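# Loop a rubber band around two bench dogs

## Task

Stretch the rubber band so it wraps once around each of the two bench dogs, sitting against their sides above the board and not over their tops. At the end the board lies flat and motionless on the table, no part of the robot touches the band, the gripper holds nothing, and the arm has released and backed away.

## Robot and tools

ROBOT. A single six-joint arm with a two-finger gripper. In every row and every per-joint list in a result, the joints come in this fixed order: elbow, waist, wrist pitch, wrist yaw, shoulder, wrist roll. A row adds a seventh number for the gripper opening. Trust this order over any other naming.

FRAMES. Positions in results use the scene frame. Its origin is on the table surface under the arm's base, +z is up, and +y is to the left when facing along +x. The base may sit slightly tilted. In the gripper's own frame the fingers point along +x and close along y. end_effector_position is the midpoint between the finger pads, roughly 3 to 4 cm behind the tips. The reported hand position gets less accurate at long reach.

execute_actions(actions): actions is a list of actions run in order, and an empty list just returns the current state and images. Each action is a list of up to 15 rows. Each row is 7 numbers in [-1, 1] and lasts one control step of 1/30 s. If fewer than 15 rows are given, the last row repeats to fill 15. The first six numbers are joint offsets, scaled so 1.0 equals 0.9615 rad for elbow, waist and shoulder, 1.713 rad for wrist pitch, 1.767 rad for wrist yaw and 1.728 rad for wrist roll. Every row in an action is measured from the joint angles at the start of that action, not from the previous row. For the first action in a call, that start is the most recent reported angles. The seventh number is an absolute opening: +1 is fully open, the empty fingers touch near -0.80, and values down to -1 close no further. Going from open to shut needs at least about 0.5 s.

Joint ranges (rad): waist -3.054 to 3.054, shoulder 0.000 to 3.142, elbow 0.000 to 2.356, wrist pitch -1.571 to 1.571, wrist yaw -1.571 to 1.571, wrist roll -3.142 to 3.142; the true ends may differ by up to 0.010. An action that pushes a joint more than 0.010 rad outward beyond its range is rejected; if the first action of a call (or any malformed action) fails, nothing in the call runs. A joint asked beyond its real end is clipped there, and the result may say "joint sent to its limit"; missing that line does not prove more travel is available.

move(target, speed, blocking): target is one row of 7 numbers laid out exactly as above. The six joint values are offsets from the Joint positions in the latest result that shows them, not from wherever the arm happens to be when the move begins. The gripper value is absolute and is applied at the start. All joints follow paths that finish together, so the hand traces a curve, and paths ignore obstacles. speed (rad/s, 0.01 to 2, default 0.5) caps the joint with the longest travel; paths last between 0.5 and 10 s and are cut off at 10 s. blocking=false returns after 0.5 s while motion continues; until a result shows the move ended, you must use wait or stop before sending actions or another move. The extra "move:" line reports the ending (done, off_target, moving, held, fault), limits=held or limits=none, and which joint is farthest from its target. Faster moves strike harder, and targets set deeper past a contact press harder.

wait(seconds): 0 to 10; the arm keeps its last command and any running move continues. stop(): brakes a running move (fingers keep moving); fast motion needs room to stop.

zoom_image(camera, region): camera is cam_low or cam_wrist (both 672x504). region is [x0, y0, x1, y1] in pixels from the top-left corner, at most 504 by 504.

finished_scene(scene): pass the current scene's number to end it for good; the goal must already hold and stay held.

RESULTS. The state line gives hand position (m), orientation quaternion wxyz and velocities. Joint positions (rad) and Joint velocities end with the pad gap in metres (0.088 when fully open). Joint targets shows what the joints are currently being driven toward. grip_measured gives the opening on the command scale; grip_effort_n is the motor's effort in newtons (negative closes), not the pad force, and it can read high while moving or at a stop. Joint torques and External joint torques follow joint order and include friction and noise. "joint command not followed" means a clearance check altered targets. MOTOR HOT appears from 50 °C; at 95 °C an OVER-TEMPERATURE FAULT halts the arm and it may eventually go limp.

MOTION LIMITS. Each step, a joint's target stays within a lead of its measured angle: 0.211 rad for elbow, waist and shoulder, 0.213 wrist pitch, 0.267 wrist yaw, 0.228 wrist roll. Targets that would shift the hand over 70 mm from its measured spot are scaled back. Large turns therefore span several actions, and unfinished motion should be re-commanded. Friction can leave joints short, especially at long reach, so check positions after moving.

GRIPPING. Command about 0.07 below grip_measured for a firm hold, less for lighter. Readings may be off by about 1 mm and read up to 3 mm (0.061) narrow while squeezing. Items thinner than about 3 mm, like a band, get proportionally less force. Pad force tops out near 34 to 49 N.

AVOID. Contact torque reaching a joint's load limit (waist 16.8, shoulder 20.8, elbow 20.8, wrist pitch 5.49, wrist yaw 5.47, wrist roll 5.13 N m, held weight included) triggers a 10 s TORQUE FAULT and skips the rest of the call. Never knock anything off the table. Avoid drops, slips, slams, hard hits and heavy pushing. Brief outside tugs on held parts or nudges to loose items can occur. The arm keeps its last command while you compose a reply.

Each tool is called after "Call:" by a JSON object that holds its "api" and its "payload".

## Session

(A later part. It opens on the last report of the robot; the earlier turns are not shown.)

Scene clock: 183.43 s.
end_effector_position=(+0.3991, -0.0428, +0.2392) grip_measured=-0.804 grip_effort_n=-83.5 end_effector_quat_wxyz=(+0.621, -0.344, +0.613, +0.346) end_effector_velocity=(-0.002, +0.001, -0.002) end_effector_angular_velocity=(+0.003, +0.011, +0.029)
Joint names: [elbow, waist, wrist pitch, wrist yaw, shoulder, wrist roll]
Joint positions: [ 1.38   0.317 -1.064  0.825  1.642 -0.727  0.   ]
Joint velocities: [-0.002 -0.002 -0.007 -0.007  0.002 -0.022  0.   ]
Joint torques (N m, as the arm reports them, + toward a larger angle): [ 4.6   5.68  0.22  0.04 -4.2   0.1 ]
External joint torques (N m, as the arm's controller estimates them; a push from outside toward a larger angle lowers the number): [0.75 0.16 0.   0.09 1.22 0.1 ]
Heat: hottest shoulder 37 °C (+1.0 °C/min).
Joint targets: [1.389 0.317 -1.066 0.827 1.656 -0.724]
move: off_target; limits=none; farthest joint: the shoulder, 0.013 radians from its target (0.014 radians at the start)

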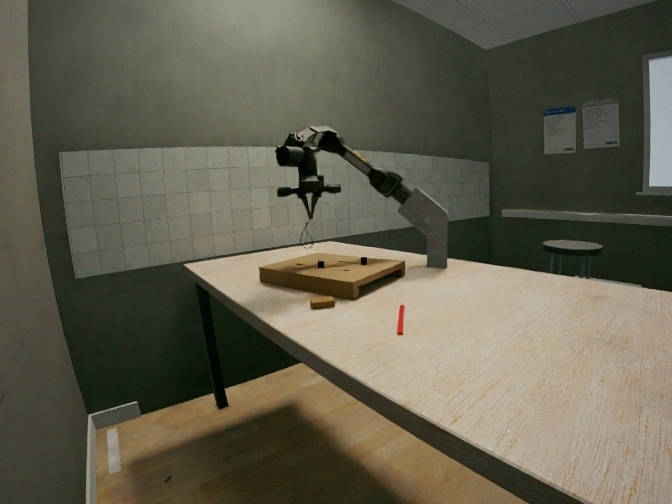

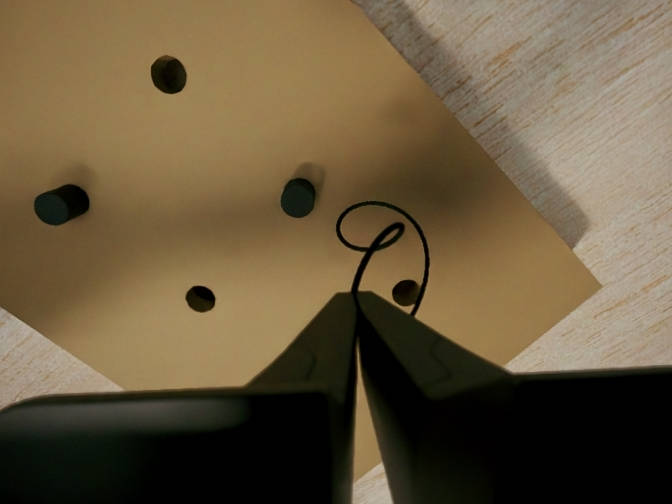

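Call:
{"api": "move", "payload": {"target": [-0.07,-0.093,0.116,-0.009,0.082,-0.07,-1], "speed": 0.3}}

Call:
{"api": "zoom_image", "payload": {"camera": "cam_low", "region": [260,190,400,300]}}

Scene clock: 196.97 s.
end_effector_position=(+0.4068, -0.0348, +0.1962) grip_measured=-0.804 grip_effort_n=-83.5 end_effector_quat_wxyz=(+0.617, -0.349, +0.615, +0.346) end_effector_velocity=(-0.002, +0.002, -0.000) end_effector_angular_velocity=(+0.020, +0.010, +0.011)
Joint names: [elbow, waist, wrist pitch, wrist yaw, shoulder, wrist roll]
Joint positions: [ 1.324  0.233 -0.867  0.811  1.707 -0.845  0.   ]
Joint velocities: [-0.002 -0.002 -0.007 -0.022 -0.002 -0.007  0.   ]
Joint torques (N m, as the arm reports them, + toward a larger angle): [ 2.57  5.56  0.47 -0.15 -4.68 -0.02]
External joint torques (N m, as the arm's controller estimates them; a push from outside toward a larger angle lowers the number): [-1.16 -0.27  0.24 -0.1   1.43 -0.02]
Heat: hottest waist 36 °C (+0.0 °C/min).
Joint targets: [1.312 0.227 -0.865 0.809 1.721 -0.848]
move: off_target; limits=none; farthest joint: the shoulder, 0.014 radians from its target (0.079 radians at the start)

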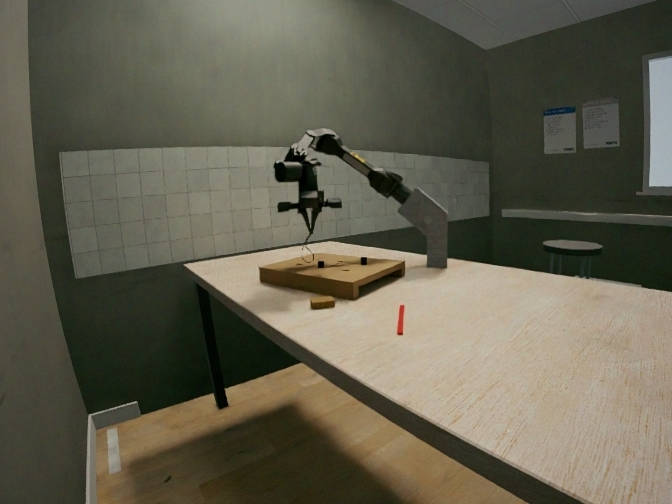

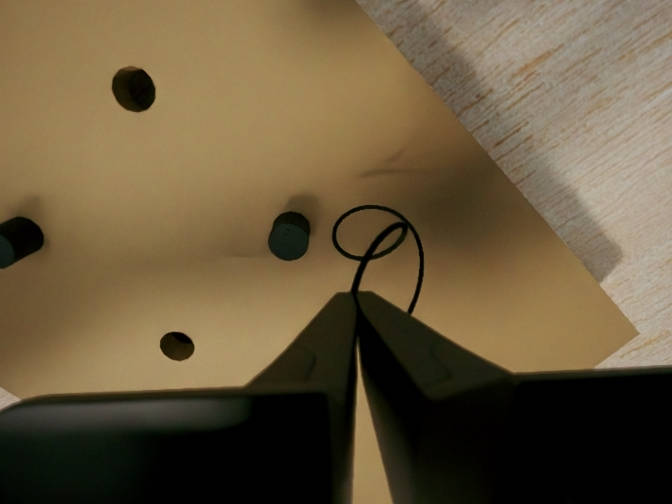

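Region (260, 190, 400, 300) of cam_low's 672x504 image, scaled by 3.600, with more detail than that image has; it fills the top 396 rows of this view, and the rest is white.

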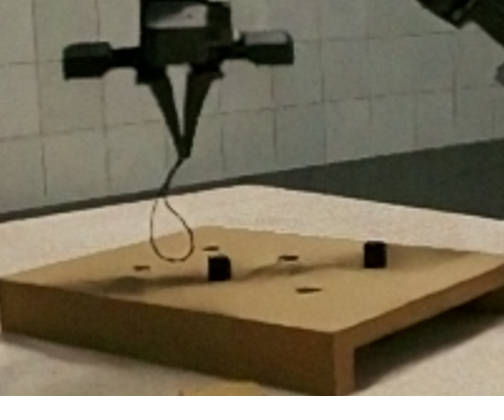

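Call:
{"api": "move", "payload": {"target": [0.075,0.093,-0.116,0.009,-0.075,0.07,-1], "speed": 0.4}}

Scene clock: 221.80 s.
end_effector_position=(+0.4013, -0.0418, +0.2416) grip_measured=-0.804 grip_effort_n=-83.5 end_effector_quat_wxyz=(+0.625, -0.344, +0.611, +0.345) end_effector_velocity=(-0.002, -0.000, -0.000) end_effector_angular_velocity=(+0.005, +0.008, -0.003)
Joint names: [elbow, waist, wrist pitch, wrist yaw, shoulder, wrist roll]
Joint positions: [ 1.387  0.322 -1.064  0.825  1.643 -0.727  0.   ]
Joint velocities: [-0.002 -0.002 -0.007 -0.007 -0.002  0.007  0.   ]
Joint torques (N m, as the arm reports them, + toward a larger angle): [ 4.82  5.79  0.26  0.04 -6.72  0.09]
External joint torques (N m, as the arm's controller estimates them; a push from outside toward a larger angle lowers the number): [ 0.88  0.24  0.01  0.09 -1.23  0.09]
Heat: hottest waist 36 °C (+0.0 °C/min).
Joint targets: [1.396 0.322 -1.066 0.827 1.634 -0.724]
move: done; limits=none; farthest joint: the elbow, 0.009 radians from its target (0.072 radians at the start)

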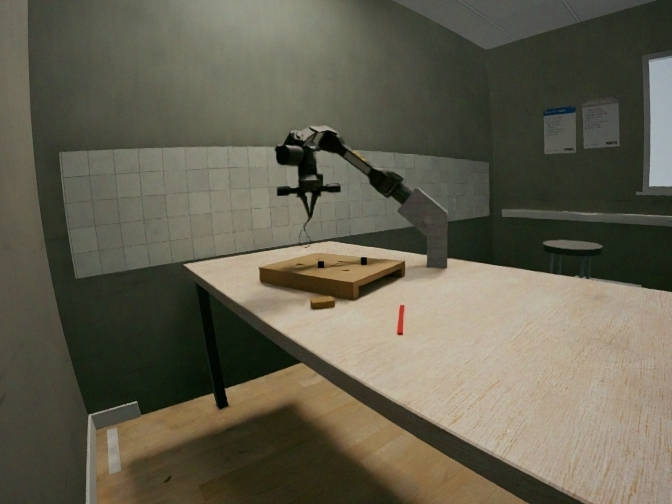

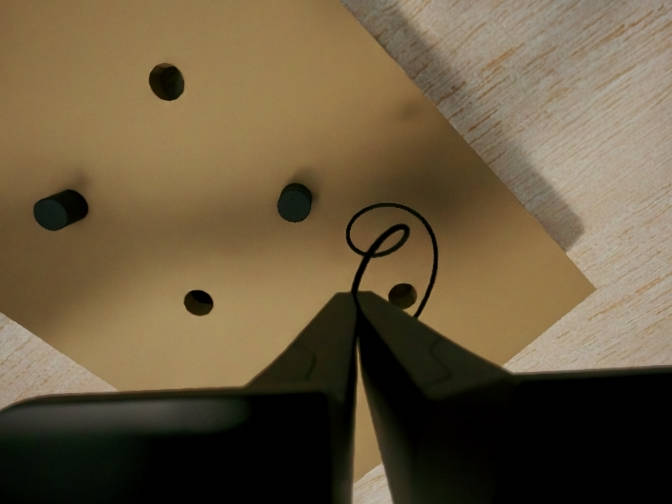

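Deltas: e −.011, w +.10, p +.008, ψ +.024, s +.137, ρ +.156.

Call:
{"api": "move", "payload": {"target": [-0.015,0.107,0.005,0.014,0.155,0.09,-1], "speed": 0.3}}

Call:
{"api": "zoom_image", "payload": {"camera": "cam_wrist", "region": [220,100,480,340]}}

Scene clock: 227.87 s.
end_effector_position=(+0.3935, +0.0145, +0.2360) grip_measured=-0.804 grip_effort_n=-83.5 end_effector_quat_wxyz=(+0.617, -0.349, +0.613, +0.349) end_effector_velocity=(-0.002, +0.001, +0.001) end_effector_angular_velocity=(+0.005, +0.006, +0.014)
Joint names: [elbow, waist, wrist pitch, wrist yaw, shoulder, wrist roll]
Joint positions: [ 1.383  0.425 -1.057  0.847  1.779 -0.574  0.   ]
Joint velocities: [-0.002  0.002 -0.007 -0.007 -0.002 -0.007  0.   ]
Joint torques (N m, as the arm reports them, + toward a larger angle): [ 2.85  6.54  0.49  0.03 -4.1   0.09]
External joint torques (N m, as the arm's controller estimates them; a push from outside toward a larger angle lowers the number): [-1.03  0.26  0.25  0.07  1.45  0.09]
Heat: hottest waist 36 °C (+0.0 °C/min).
Joint targets: [1.373 0.425 -1.055 0.850 1.792 -0.571]
move: off_target; limits=none; farthest joint: the shoulder, 0.013 radians from its target (0.149 radians at the start)

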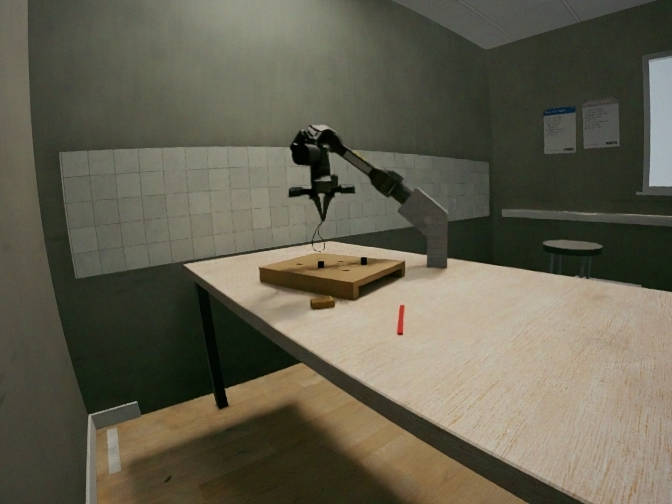

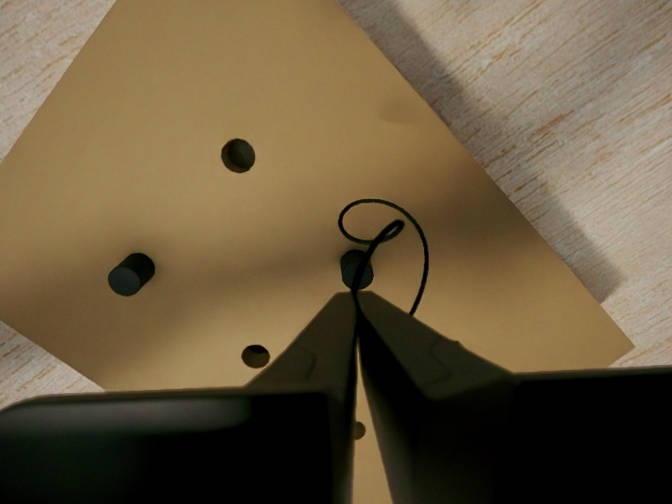

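Region (220, 100, 480, 340) of cam_wrist's 672x504 image, scaled by 1.938, with more detail than that image has; it fills the top 465 rows of this view, and the rest is white.

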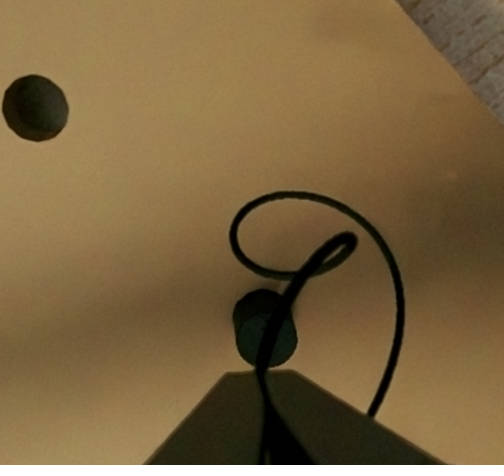

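Call:
{"api": "move", "payload": {"target": [-0.17,-0.013,0.02,0,-0.132,0,-1], "speed": 0.3}}

Scene clock: 244.80 s.
end_effector_position=(+0.3642, -0.0016, +0.2341) grip_measured=-0.804 grip_effort_n=-83.5 end_effector_quat_wxyz=(+0.616, -0.347, +0.616, +0.347) end_effector_velocity=(-0.004, -0.000, -0.001) end_effector_angular_velocity=(+0.002, +0.012, +0.000)
Joint names: [elbow, waist, wrist pitch, wrist yaw, shoulder, wrist roll]
Joint positions: [ 1.231  0.418 -1.024  0.847  1.661 -0.573  0.   ]
Joint velocities: [-0.007 -0.002 -0.007 -0.007 -0.002  0.007  0.   ]
Joint torques (N m, as the arm reports them, + toward a larger angle): [ 2.56  5.35  0.5  -0.06 -6.11  0.01]
External joint torques (N m, as the arm's controller estimates them; a push from outside toward a larger angle lowers the number): [-1.19 -0.25  0.28 -0.01 -1.31  0.01]
Heat: hottest waist 37 °C (+0.0 °C/min).
Joint targets: [1.219 0.413 -1.022 0.847 1.652 -0.573]
move: off_target; limits=none; farthest joint: the elbow, 0.011 radians from its target (0.163 radians at the start)

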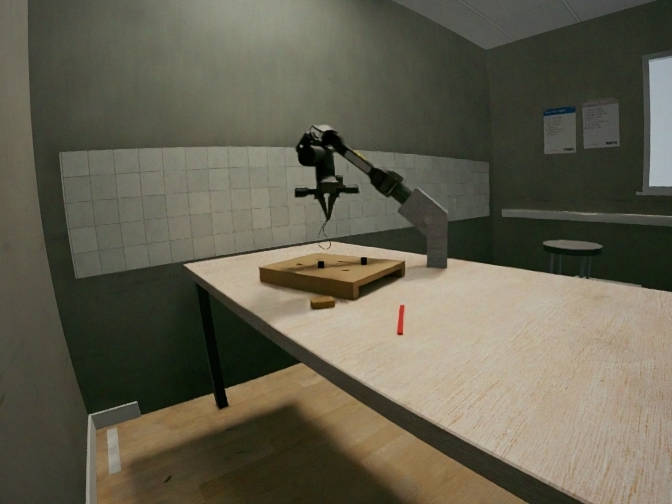

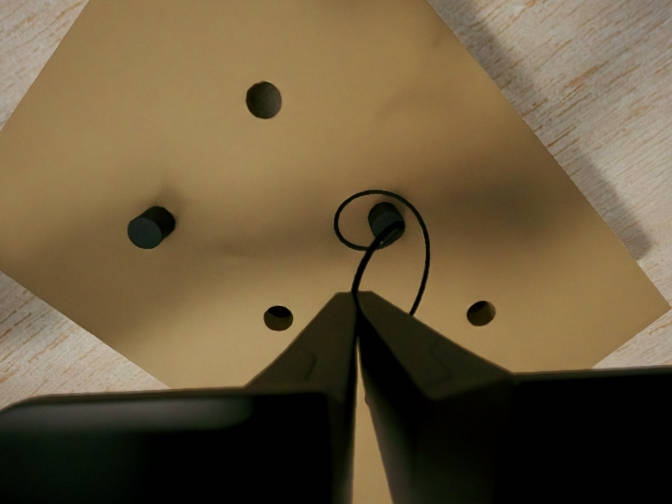

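Call:
{"api": "move", "payload": {"target": [-0.14,-0.147,0.176,-0.014,0.04,-0.117,-1], "speed": 0.2}}

Call:
{"api": "zoom_image", "payload": {"camera": "cam_low", "region": [270,200,400,290]}}

Scene clock: 257.90 s.
end_effector_position=(+0.3650, -0.0031, +0.1797) grip_measured=-0.804 grip_effort_n=-83.5 end_effector_quat_wxyz=(+0.616, -0.348, +0.616, +0.346) end_effector_velocity=(-0.002, -0.002, -0.001) end_effector_angular_velocity=(+0.003, +0.011, +0.023)
Joint names: [elbow, waist, wrist pitch, wrist yaw, shoulder, wrist roll]
Joint positions: [ 1.107  0.282 -0.725  0.825  1.686 -0.773  0.   ]
Joint velocities: [-0.002 -0.007 -0.007 -0.007 -0.002 -0.022  0.   ]
Joint torques (N m, as the arm reports them, + toward a larger angle): [ 2.34  5.2   0.48 -0.14 -4.07 -0.06]
External joint torques (N m, as the arm's controller estimates them; a push from outside toward a larger angle lowers the number): [-1.06 -0.29  0.27 -0.09  1.36 -0.06]
Heat: hottest waist 36 °C (+0.0 °C/min).
Joint targets: [1.097 0.276 -0.723 0.823 1.699 -0.775]
move: off_target; limits=none; farthest joint: the shoulder, 0.013 radians from its target (0.039 radians at the start)

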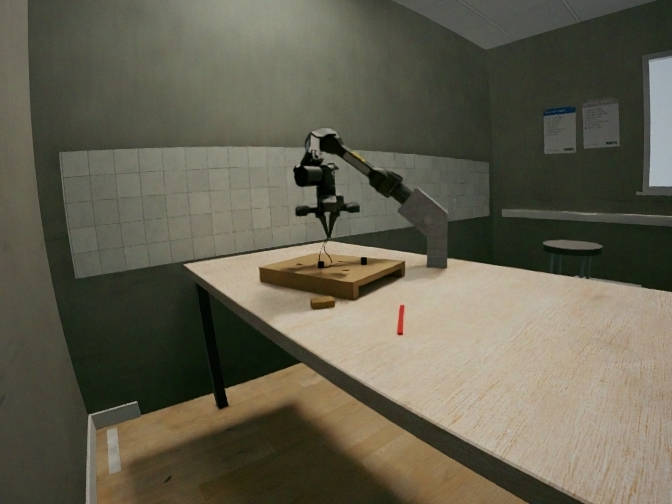

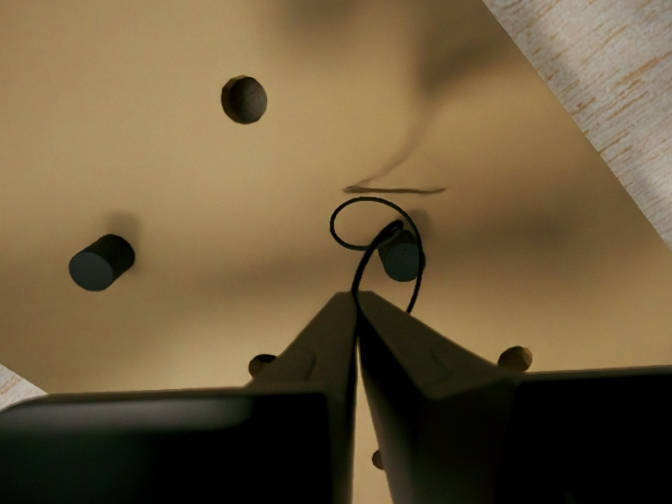

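Region (270, 200, 400, 290) of cam_low's 672x504 image, scaled by 3.877, with more detail than that image has; it fills the top 349 rows of this view, and the rest is white.

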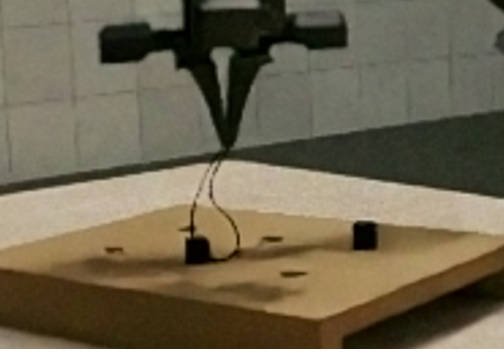

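Call:
{"api": "zoom_image", "payload": {"camera": "cam_wrist", "region": [300,160,480,330]}}

Region (300, 160, 480, 330) of cam_wrist's 672x504 image, scaled by 2.800, with more detail than that image has.

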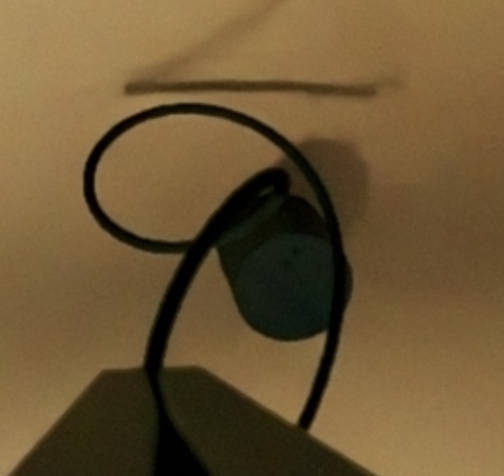

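Call:
{"api": "move", "payload": {"target": [-0.178,-0.195,0.111,-0.037,-0.153,-0.142,-1], "speed": 0.2}}

Call:
{"api": "zoom_image", "payload": {"camera": "cam_low", "region": [270,200,400,290]}}

Scene clock: 284.43 s.
end_effector_position=(+0.3438, -0.0503, +0.1485) grip_measured=-0.804 grip_effort_n=-83.5 end_effector_quat_wxyz=(+0.613, -0.349, +0.617, +0.349) end_effector_velocity=(-0.003, -0.003, -0.001) end_effector_angular_velocity=(-0.010, +0.010, +0.022)
Joint names: [elbow, waist, wrist pitch, wrist yaw, shoulder, wrist roll]
Joint positions: [ 0.946  0.099 -0.537  0.761  1.549 -1.016  0.   ]
Joint velocities: [-0.002 -0.007 -0.007  0.007 -0.002 -0.022  0.   ]
Joint torques (N m, as the arm reports them, + toward a larger angle): [ 2.13  4.26  0.49 -0.16 -6.7  -0.05]
External joint torques (N m, as the arm's controller estimates them; a push from outside toward a larger angle lowers the number): [-0.97 -0.21  0.28 -0.12 -1.27 -0.05]
Heat: hottest waist 36 °C (+0.0 °C/min).
Joint targets: [0.936 0.094 -0.535 0.759 1.539 -1.019]
move: off_target; limits=none; farthest joint: the elbow, 0.011 radians from its target (0.172 radians at the start)

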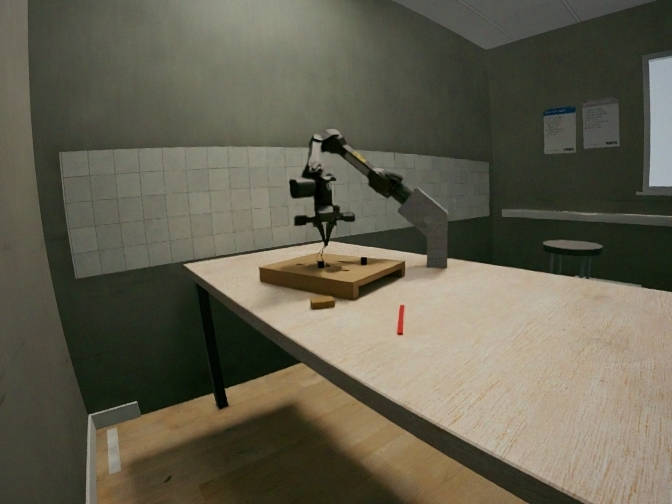

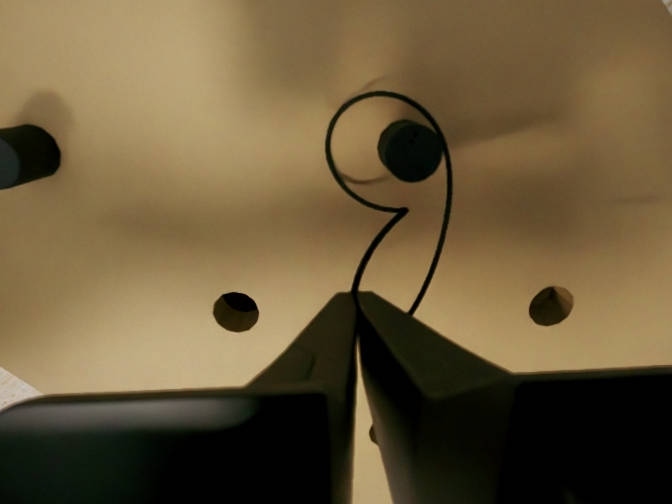

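Region (270, 200, 400, 290) of cam_low's 672x504 image, scaled by 3.877, with more detail than that image has; it fills the top 349 rows of this view, and the rest is white.

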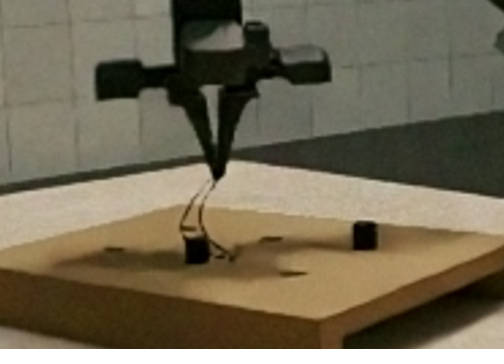

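Call:
{"api": "move", "payload": {"target": [-0.228,0.068,0.193,0.013,0.183,0.041,-1], "speed": 0.25}}

Scene clock: 294.33 s.
end_effector_position=(+0.3002, +0.0122, +0.1082) grip_measured=-0.804 grip_effort_n=-83.5 end_effector_quat_wxyz=(+0.615, -0.351, +0.613, +0.351) end_effector_velocity=(-0.004, -0.001, -0.002) end_effector_angular_velocity=(+0.003, +0.014, +0.011)
Joint names: [elbow, waist, wrist pitch, wrist yaw, shoulder, wrist roll]
Joint positions: [ 0.735  0.164 -0.208  0.782  1.713 -0.947  0.   ]
Joint velocities: [-0.007 -0.007 -0.007 -0.007 -0.002 -0.007  0.   ]
Joint torques (N m, as the arm reports them, + toward a larger angle): [ 1.34  5.03  0.51  0.04 -3.47  0.09]
External joint torques (N m, as the arm's controller estimates them; a push from outside toward a larger angle lowers the number): [-0.66  0.27  0.29  0.1   1.34  0.09]
Heat: hottest waist 35 °C (-1.0 °C/min).
Joint targets: [0.727 0.165 -0.206 0.784 1.725 -0.945]
move: off_target; limits=none; farthest joint: the shoulder, 0.012 radians from its target (0.176 radians at the start)

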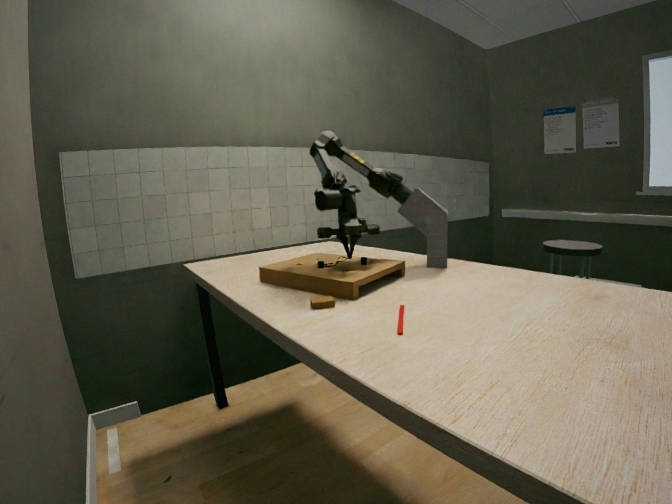

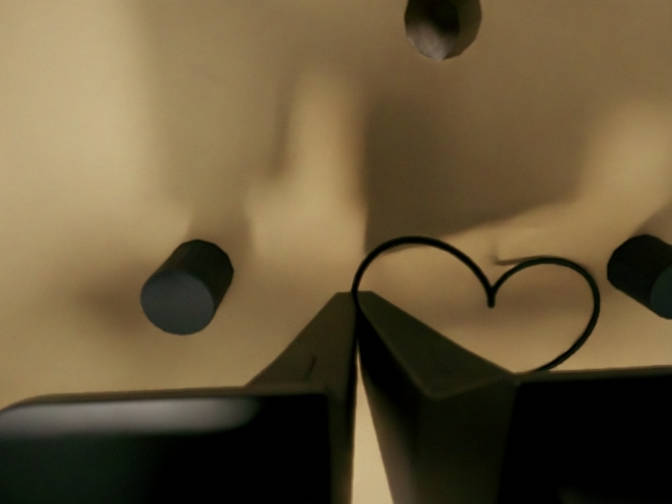

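Call:
{"api": "move", "payload": {"target": [0.398,0.128,-0.302,0.024,-0.035,0.1,-1], "speed": 0.35}}

Scene clock: 304.70 s.
end_effector_position=(+0.3661, -0.0013, +0.1811) grip_measured=-0.804 grip_effort_n=-83.5 end_effector_quat_wxyz=(+0.618, -0.349, +0.613, +0.348) end_effector_velocity=(-0.002, +0.003, +0.001) end_effector_angular_velocity=(+0.021, +0.009, +0.029)
Joint names: [elbow, waist, wrist pitch, wrist yaw, shoulder, wrist roll]
Joint positions: [ 1.11   0.287 -0.723  0.822  1.687 -0.777  0.   ]
Joint velocities: [-0.002  0.002 -0.007 -0.022 -0.002 -0.022  0.   ]
Joint torques (N m, as the arm reports them, + toward a larger angle): [ 4.07  5.73  0.25  0.01 -6.49  0.12]
External joint torques (N m, as the arm's controller estimates them; a push from outside toward a larger angle lowers the number): [ 0.7   0.14  0.03  0.07 -1.14  0.13]
Heat: hottest waist 35 °C (-2.0 °C/min).
Joint targets: [1.118 0.287 -0.725 0.824 1.679 -0.775]
move: done; limits=none; farthest joint: the elbow, 0.008 radians from its target (0.383 radians at the start)

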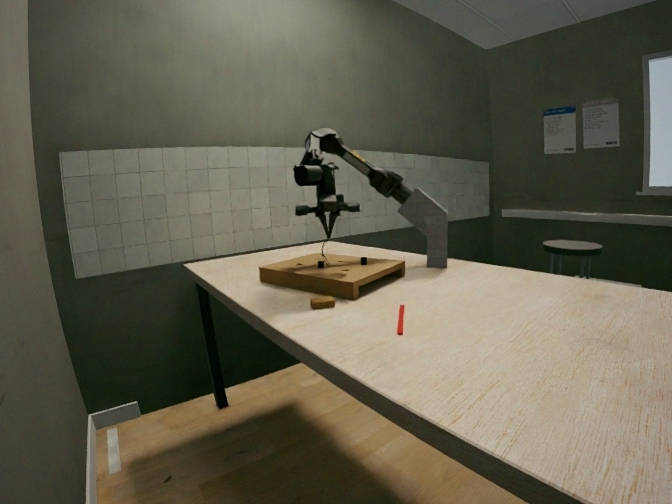

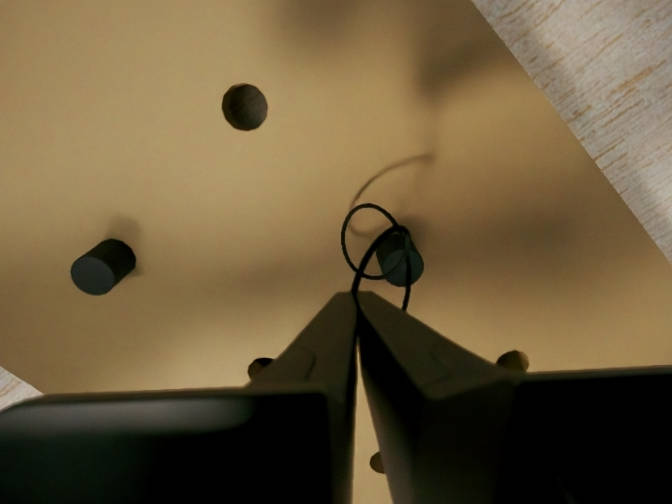

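Call:
{"api": "move", "payload": {"target": [0.136,0.14,-0.176,0.014,-0.035,0.118,-1], "speed": 0.35}}

Scene clock: 309.23 s.
end_effector_position=(+0.3647, -0.0003, +0.2352) grip_measured=-0.804 grip_effort_n=-83.5 end_effector_quat_wxyz=(+0.617, -0.347, +0.614, +0.349) end_effector_velocity=(-0.001, -0.002, +0.002) end_effector_angular_velocity=(-0.006, -0.003, +0.011)
Joint names: [elbow, waist, wrist pitch, wrist yaw, shoulder, wrist roll]
Joint positions: [ 1.232  0.422 -1.022  0.845  1.661 -0.575  0.   ]
Joint velocities: [-0.002  0.002 -0.007  0.007 -0.007 -0.007  0.   ]
Joint torques (N m, as the arm reports them, + toward a larger angle): [ 4.6   5.86  0.24  0.04 -5.93  0.13]
External joint torques (N m, as the arm's controller estimates them; a push from outside toward a larger angle lowers the number): [ 0.81  0.31  0.01  0.08 -1.11  0.12]
Heat: hottest waist 35 °C (-2.0 °C/min).
Joint targets: [1.241 0.422 -1.025 0.847 1.653 -0.573]
move: done; limits=none; farthest joint: the elbow, 0.009 radians from its target (0.131 radians at the start)

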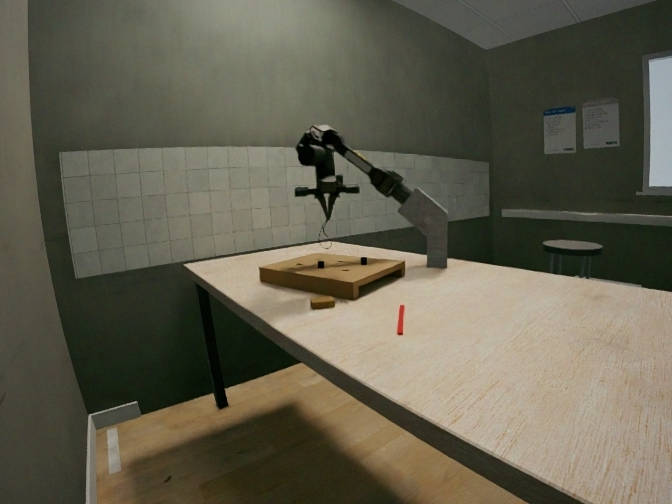

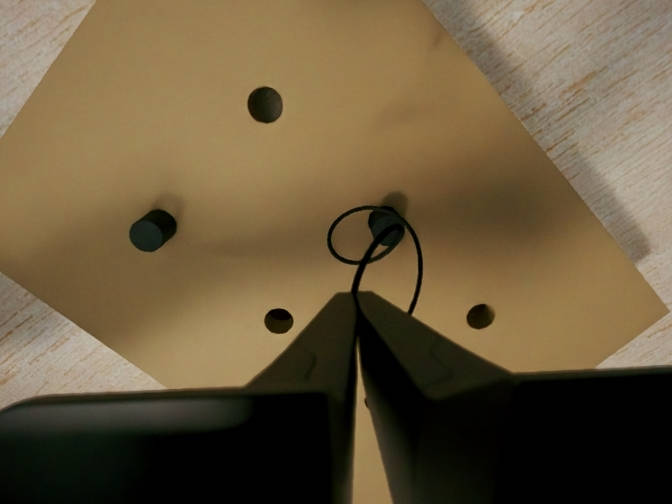

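Call:
{"api": "move", "payload": {"target": [-0.112,-0.165,0.168,-0.014,0.048,-0.124,-1], "speed": 0.25}}

Scene clock: 317.90 s.
end_effector_position=(+0.3709, -0.0073, +0.1791) grip_measured=-0.804 grip_effort_n=-83.5 end_effector_quat_wxyz=(+0.615, -0.348, +0.618, +0.345) end_effector_velocity=(-0.002, -0.002, -0.000) end_effector_angular_velocity=(-0.009, +0.005, -0.018)
Joint names: [elbow, waist, wrist pitch, wrist yaw, shoulder, wrist roll]
Joint positions: [ 1.135  0.268 -0.737  0.822  1.694 -0.787  0.   ]
Joint velocities: [-0.002 -0.002 -0.007  0.007 -0.002  0.022  0.   ]
Joint torques (N m, as the arm reports them, + toward a larger angle): [ 2.42  5.34  0.5  -0.16 -4.15 -0.03]
External joint torques (N m, as the arm's controller estimates them; a push from outside toward a larger angle lowers the number): [-0.99 -0.22  0.29 -0.11  1.39 -0.03]
Heat: hottest waist 36 °C (+0.0 °C/min).
Joint targets: [1.124 0.263 -0.735 0.820 1.707 -0.790]
move: off_target; limits=none; farthest joint: the shoulder, 0.014 radians from its target (0.046 radians at the start)

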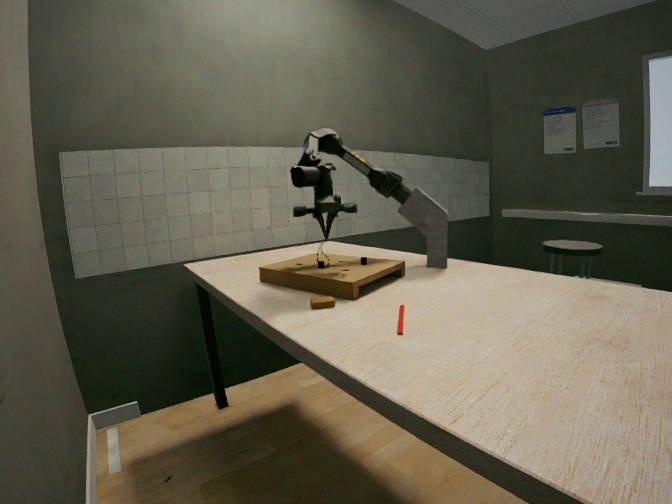

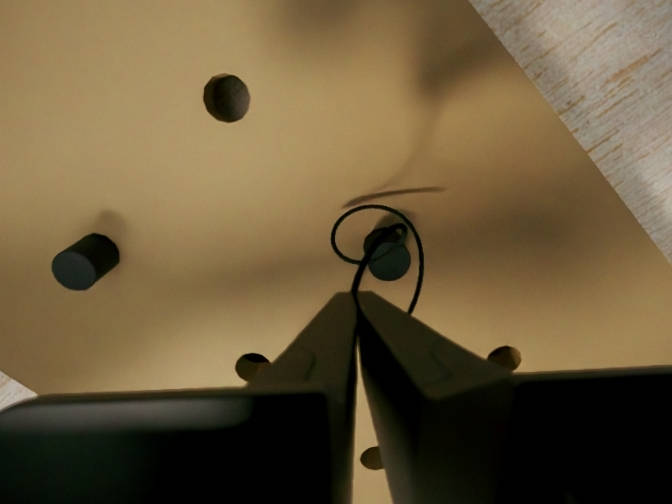

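Call:
{"api": "move", "payload": {"target": [-0.178,-0.197,0.117,-0.039,-0.15,-0.146,-1], "speed": 0.25}}

Scene clock: 328.13 s.
end_effector_position=(+0.3509, -0.0548, +0.1470) grip_measured=-0.804 grip_effort_n=-83.5 end_effector_quat_wxyz=(+0.614, -0.349, +0.617, +0.348) end_effector_velocity=(+0.001, +0.000, -0.000) end_effector_angular_velocity=(+0.019, -0.004, +0.009)
Joint names: [elbow, waist, wrist pitch, wrist yaw, shoulder, wrist roll]
Joint positions: [ 0.974  0.084 -0.538  0.755  1.559 -1.037  0.   ]
Joint velocities: [-0.002 -0.007  0.007 -0.022 -0.007 -0.022  0.   ]
Joint torques (N m, as the arm reports them, + toward a larger angle): [ 2.16  4.38  0.5  -0.14 -6.98 -0.04]
External joint torques (N m, as the arm's controller estimates them; a push from outside toward a larger angle lowers the number): [-1.04 -0.19  0.26 -0.09 -1.34 -0.04]
Heat: hottest waist 36 °C (+0.0 °C/min).
Joint targets: [0.964 0.079 -0.536 0.753 1.550 -1.040]
move: done; limits=none; farthest joint: the shoulder, 0.010 radians from its target (0.144 radians at the start)

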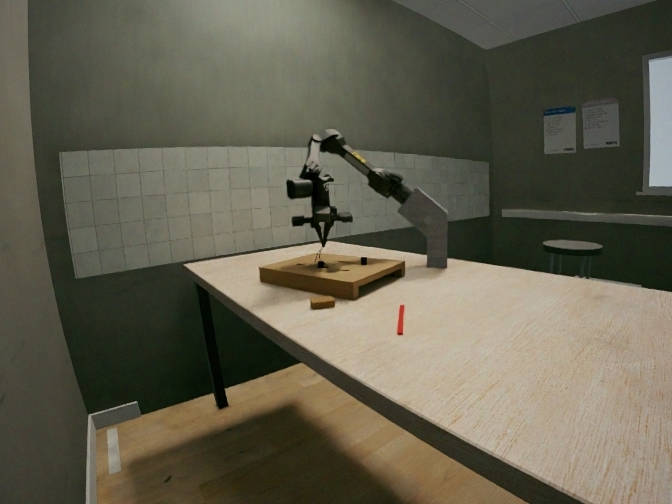

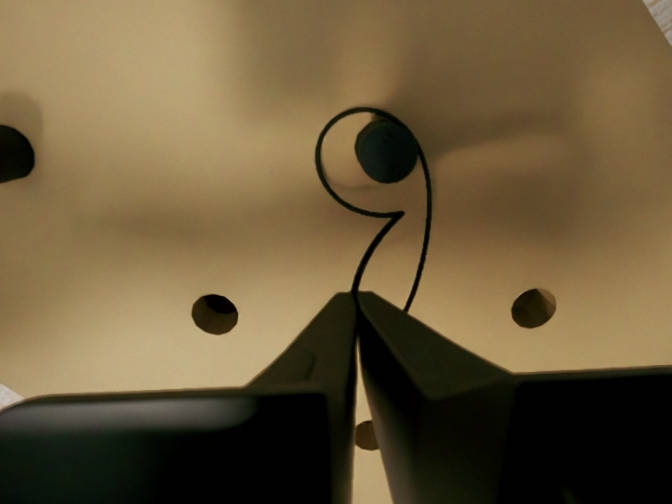

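Call:
{"api": "move", "payload": {"target": [-0.09,-0.163,0.142,-0.042,0.065,-0.102,-1], "speed": 0.2}}

Call:
{"api": "zoom_image", "payload": {"camera": "cam_low", "region": [270,200,400,290]}}

Scene clock: 338.27 s.
end_effector_position=(+0.3428, -0.0704, +0.0991) grip_measured=-0.804 grip_effort_n=-83.5 end_effector_quat_wxyz=(+0.613, -0.349, +0.618, +0.347) end_effector_velocity=(+0.001, +0.000, -0.000) end_effector_angular_velocity=(+0.005, -0.005, +0.001)
Joint names: [elbow, waist, wrist pitch, wrist yaw, shoulder, wrist roll]
Joint positions: [ 0.897 -0.068 -0.297  0.683  1.607 -1.211  0.   ]
Joint velocities: [-0.002 -0.002  0.007 -0.007 -0.002 -0.007  0.   ]
Joint torques (N m, as the arm reports them, + toward a larger angle): [ 1.67  4.1   0.5  -0.18 -4.64 -0.02]
External joint torques (N m, as the arm's controller estimates them; a push from outside toward a larger angle lowers the number): [-0.92 -0.25  0.25 -0.12  1.43 -0.02]
Heat: hottest waist 35 °C (-1.0 °C/min).
Joint targets: [0.888 -0.073 -0.295 0.681 1.622 -1.213]
move: off_target; limits=none; farthest joint: the shoulder, 0.014 radians from its target (0.063 radians at the start)

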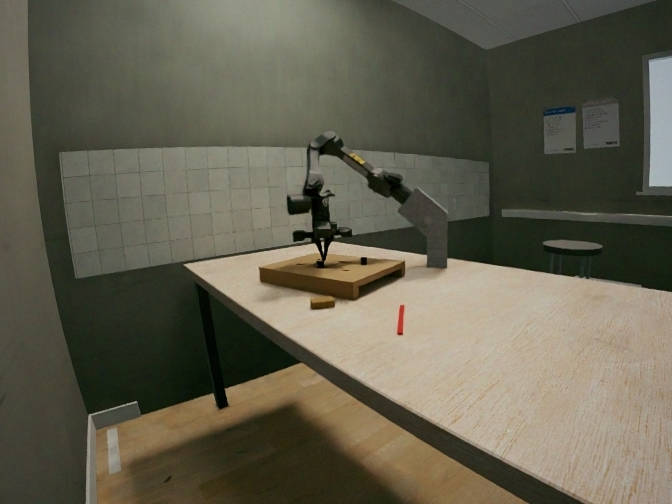

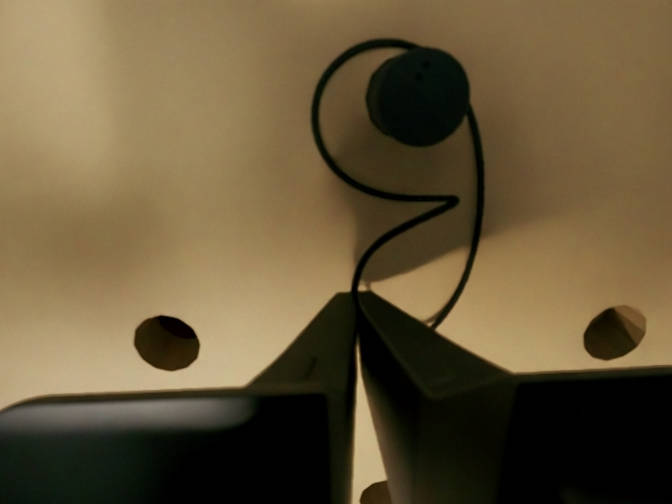

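Region (270, 200, 400, 290) of cam_low's 672x504 image, scaled by 3.877, with more detail than that image has; it fills the top 349 rows of this view, and the rest is white.

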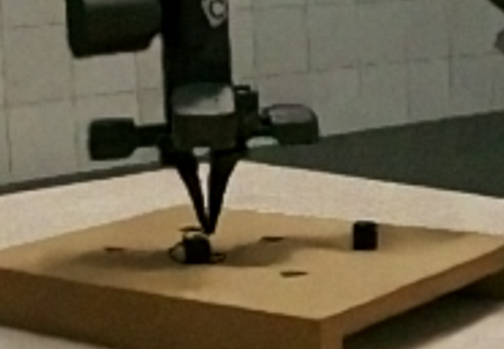

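Call:
{"api": "move", "payload": {"target": [-0.178,0.247,0.054,0.056,0.125,0.153,-1], "speed": 0.2}}

Scene clock: 344.47 s.
end_effector_position=(+0.2998, +0.0143, +0.1086) grip_measured=-0.804 grip_effort_n=-83.5 end_effector_quat_wxyz=(+0.615, -0.351, +0.611, +0.354) end_effector_velocity=(-0.003, +0.001, -0.001) end_effector_angular_velocity=(+0.005, +0.011, +0.014)
Joint names: [elbow, waist, wrist pitch, wrist yaw, shoulder, wrist roll]
Joint positions: [ 0.734  0.169 -0.206  0.78   1.715 -0.949  0.   ]
Joint velocities: [-0.002 -0.002 -0.007 -0.007  0.002 -0.007  0.   ]
Joint torques (N m, as the arm reports them, + toward a larger angle): [ 1.35  5.09  0.51  0.03 -3.58  0.13]
External joint torques (N m, as the arm's controller estimates them; a push from outside toward a larger angle lowers the number): [-0.65  0.33  0.28  0.09  1.19  0.13]
Heat: hottest waist 35 °C (-1.0 °C/min).
Joint targets: [0.726 0.170 -0.204 0.782 1.728 -0.946]
move: off_target; limits=none; farthest joint: the shoulder, 0.012 radians from its target (0.120 radians at the start)

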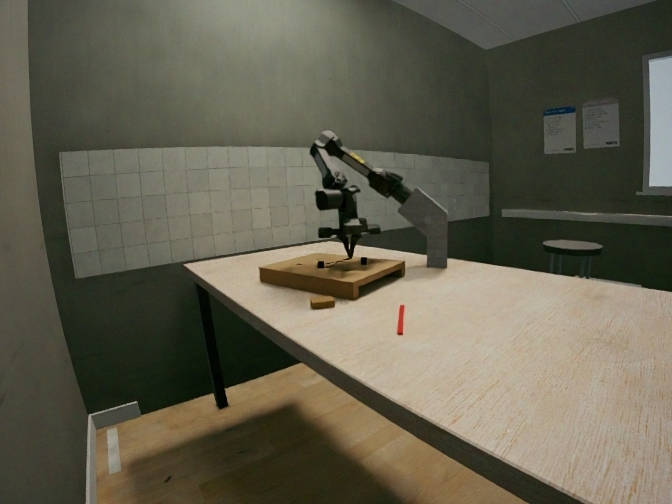

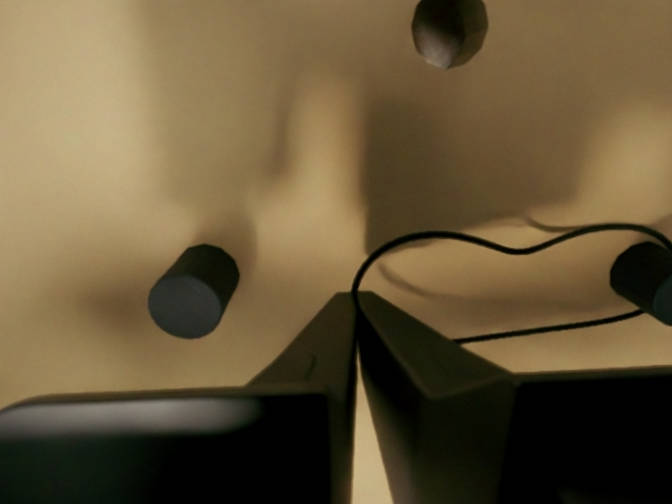

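Call:
{"api": "move", "payload": {"target": [0.032,0.052,-0.069,0.014,-0.056,0.047,-1], "speed": 0.2}}

Scene clock: 359.90 s.
end_effector_position=(+0.3012, +0.0131, +0.1277) grip_measured=-0.804 grip_effort_n=-83.5 end_effector_quat_wxyz=(+0.617, -0.349, +0.614, +0.348) end_effector_velocity=(-0.001, -0.003, +0.001) end_effector_angular_velocity=(-0.009, +0.002, -0.007)
Joint names: [elbow, waist, wrist pitch, wrist yaw, shoulder, wrist roll]
Joint positions: [ 0.758  0.219 -0.322  0.802  1.67  -0.87   0.   ]
Joint velocities: [-0.002 -0.002 -0.007  0.007 -0.007  0.007  0.   ]
Joint torques (N m, as the arm reports them, + toward a larger angle): [ 3.05  4.98  0.26  0.03 -5.94  0.1 ]
External joint torques (N m, as the arm's controller estimates them; a push from outside toward a larger angle lowers the number): [ 0.66  0.23  0.03  0.08 -1.25  0.1 ]
Heat: hottest waist 35 °C (+0.0 °C/min).
Joint targets: [0.764 0.219 -0.324 0.805 1.662 -0.868]
move: done; limits=none; farthest joint: the shoulder, 0.009 radians from its target (0.054 radians at the start)

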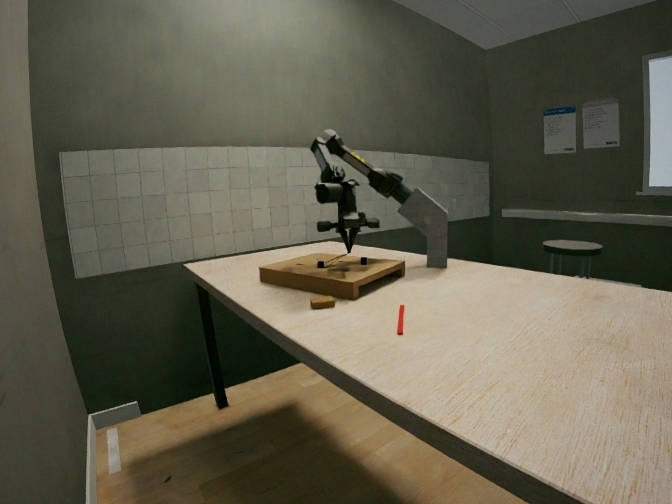

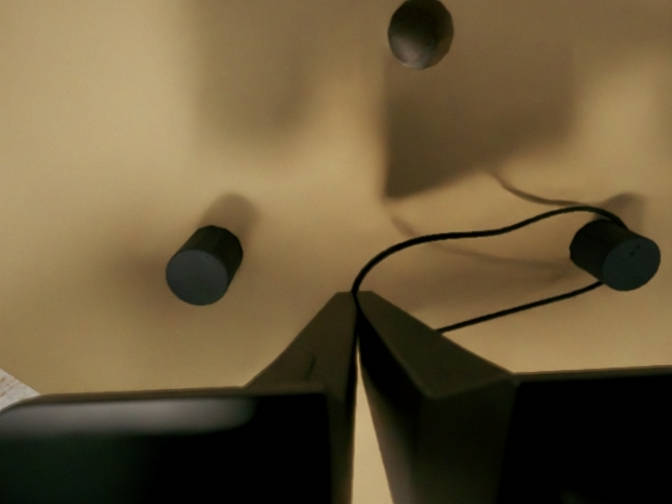

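Move 2: Δ e −.185, w +.140, p +.099, ψ +.038, s +.070, ρ +.205.

Call:
{"api": "move", "payload": {"target": [-0.202,0.151,0.059,0.022,0.085,0.119,-1], "speed": 0.15}}

Scene clock: 364.77 s.
end_effector_position=(+0.2435, +0.0489, +0.1279) grip_measured=-0.804 grip_effort_n=-83.5 end_effector_quat_wxyz=(+0.618, -0.351, +0.614, +0.342) end_effector_velocity=(-0.002, +0.001, +0.000) end_effector_angular_velocity=(+0.008, -0.000, +0.007)
Joint names: [elbow, waist, wrist pitch, wrist yaw, shoulder, wrist roll]
Joint positions: [ 0.579  0.36  -0.218  0.85   1.737 -0.667  0.   ]
Joint velocities: [-0.007  0.002  0.007 -0.007 -0.002 -0.007  0.   ]
Joint torques (N m, as the arm reports them, + toward a larger angle): [ 0.67  5.01  0.18 -0.41 -2.23  0.12]
External joint torques (N m, as the arm's controller estimates them; a push from outside toward a larger angle lowers the number): [-1.34  0.5  -0.06 -0.37  1.56  0.12]
Heat: hottest waist 35 °C (+0.0 °C/min).
Joint targets: [0.563 0.364 -0.221 0.841 1.752 -0.664]
move: off_target; limits=none; farthest joint: the elbow, 0.015 radians from its target (0.194 radians at the start)

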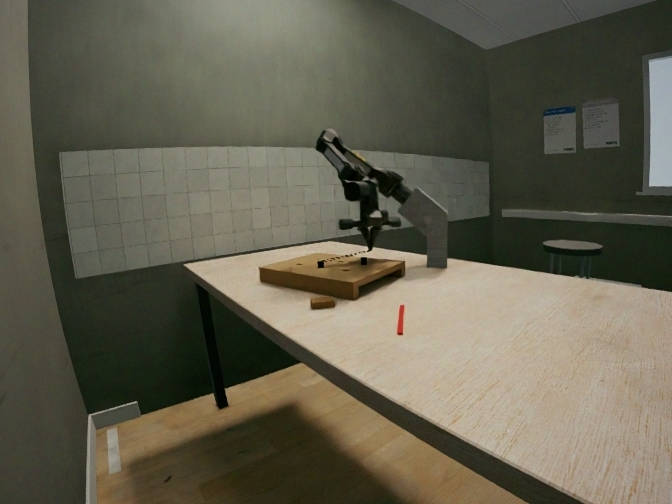

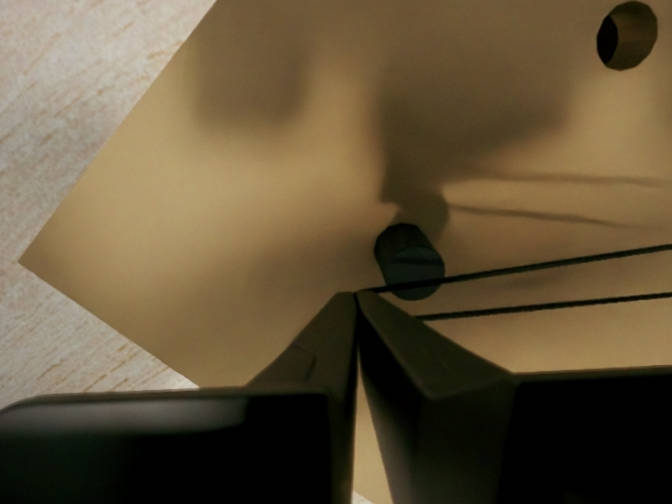

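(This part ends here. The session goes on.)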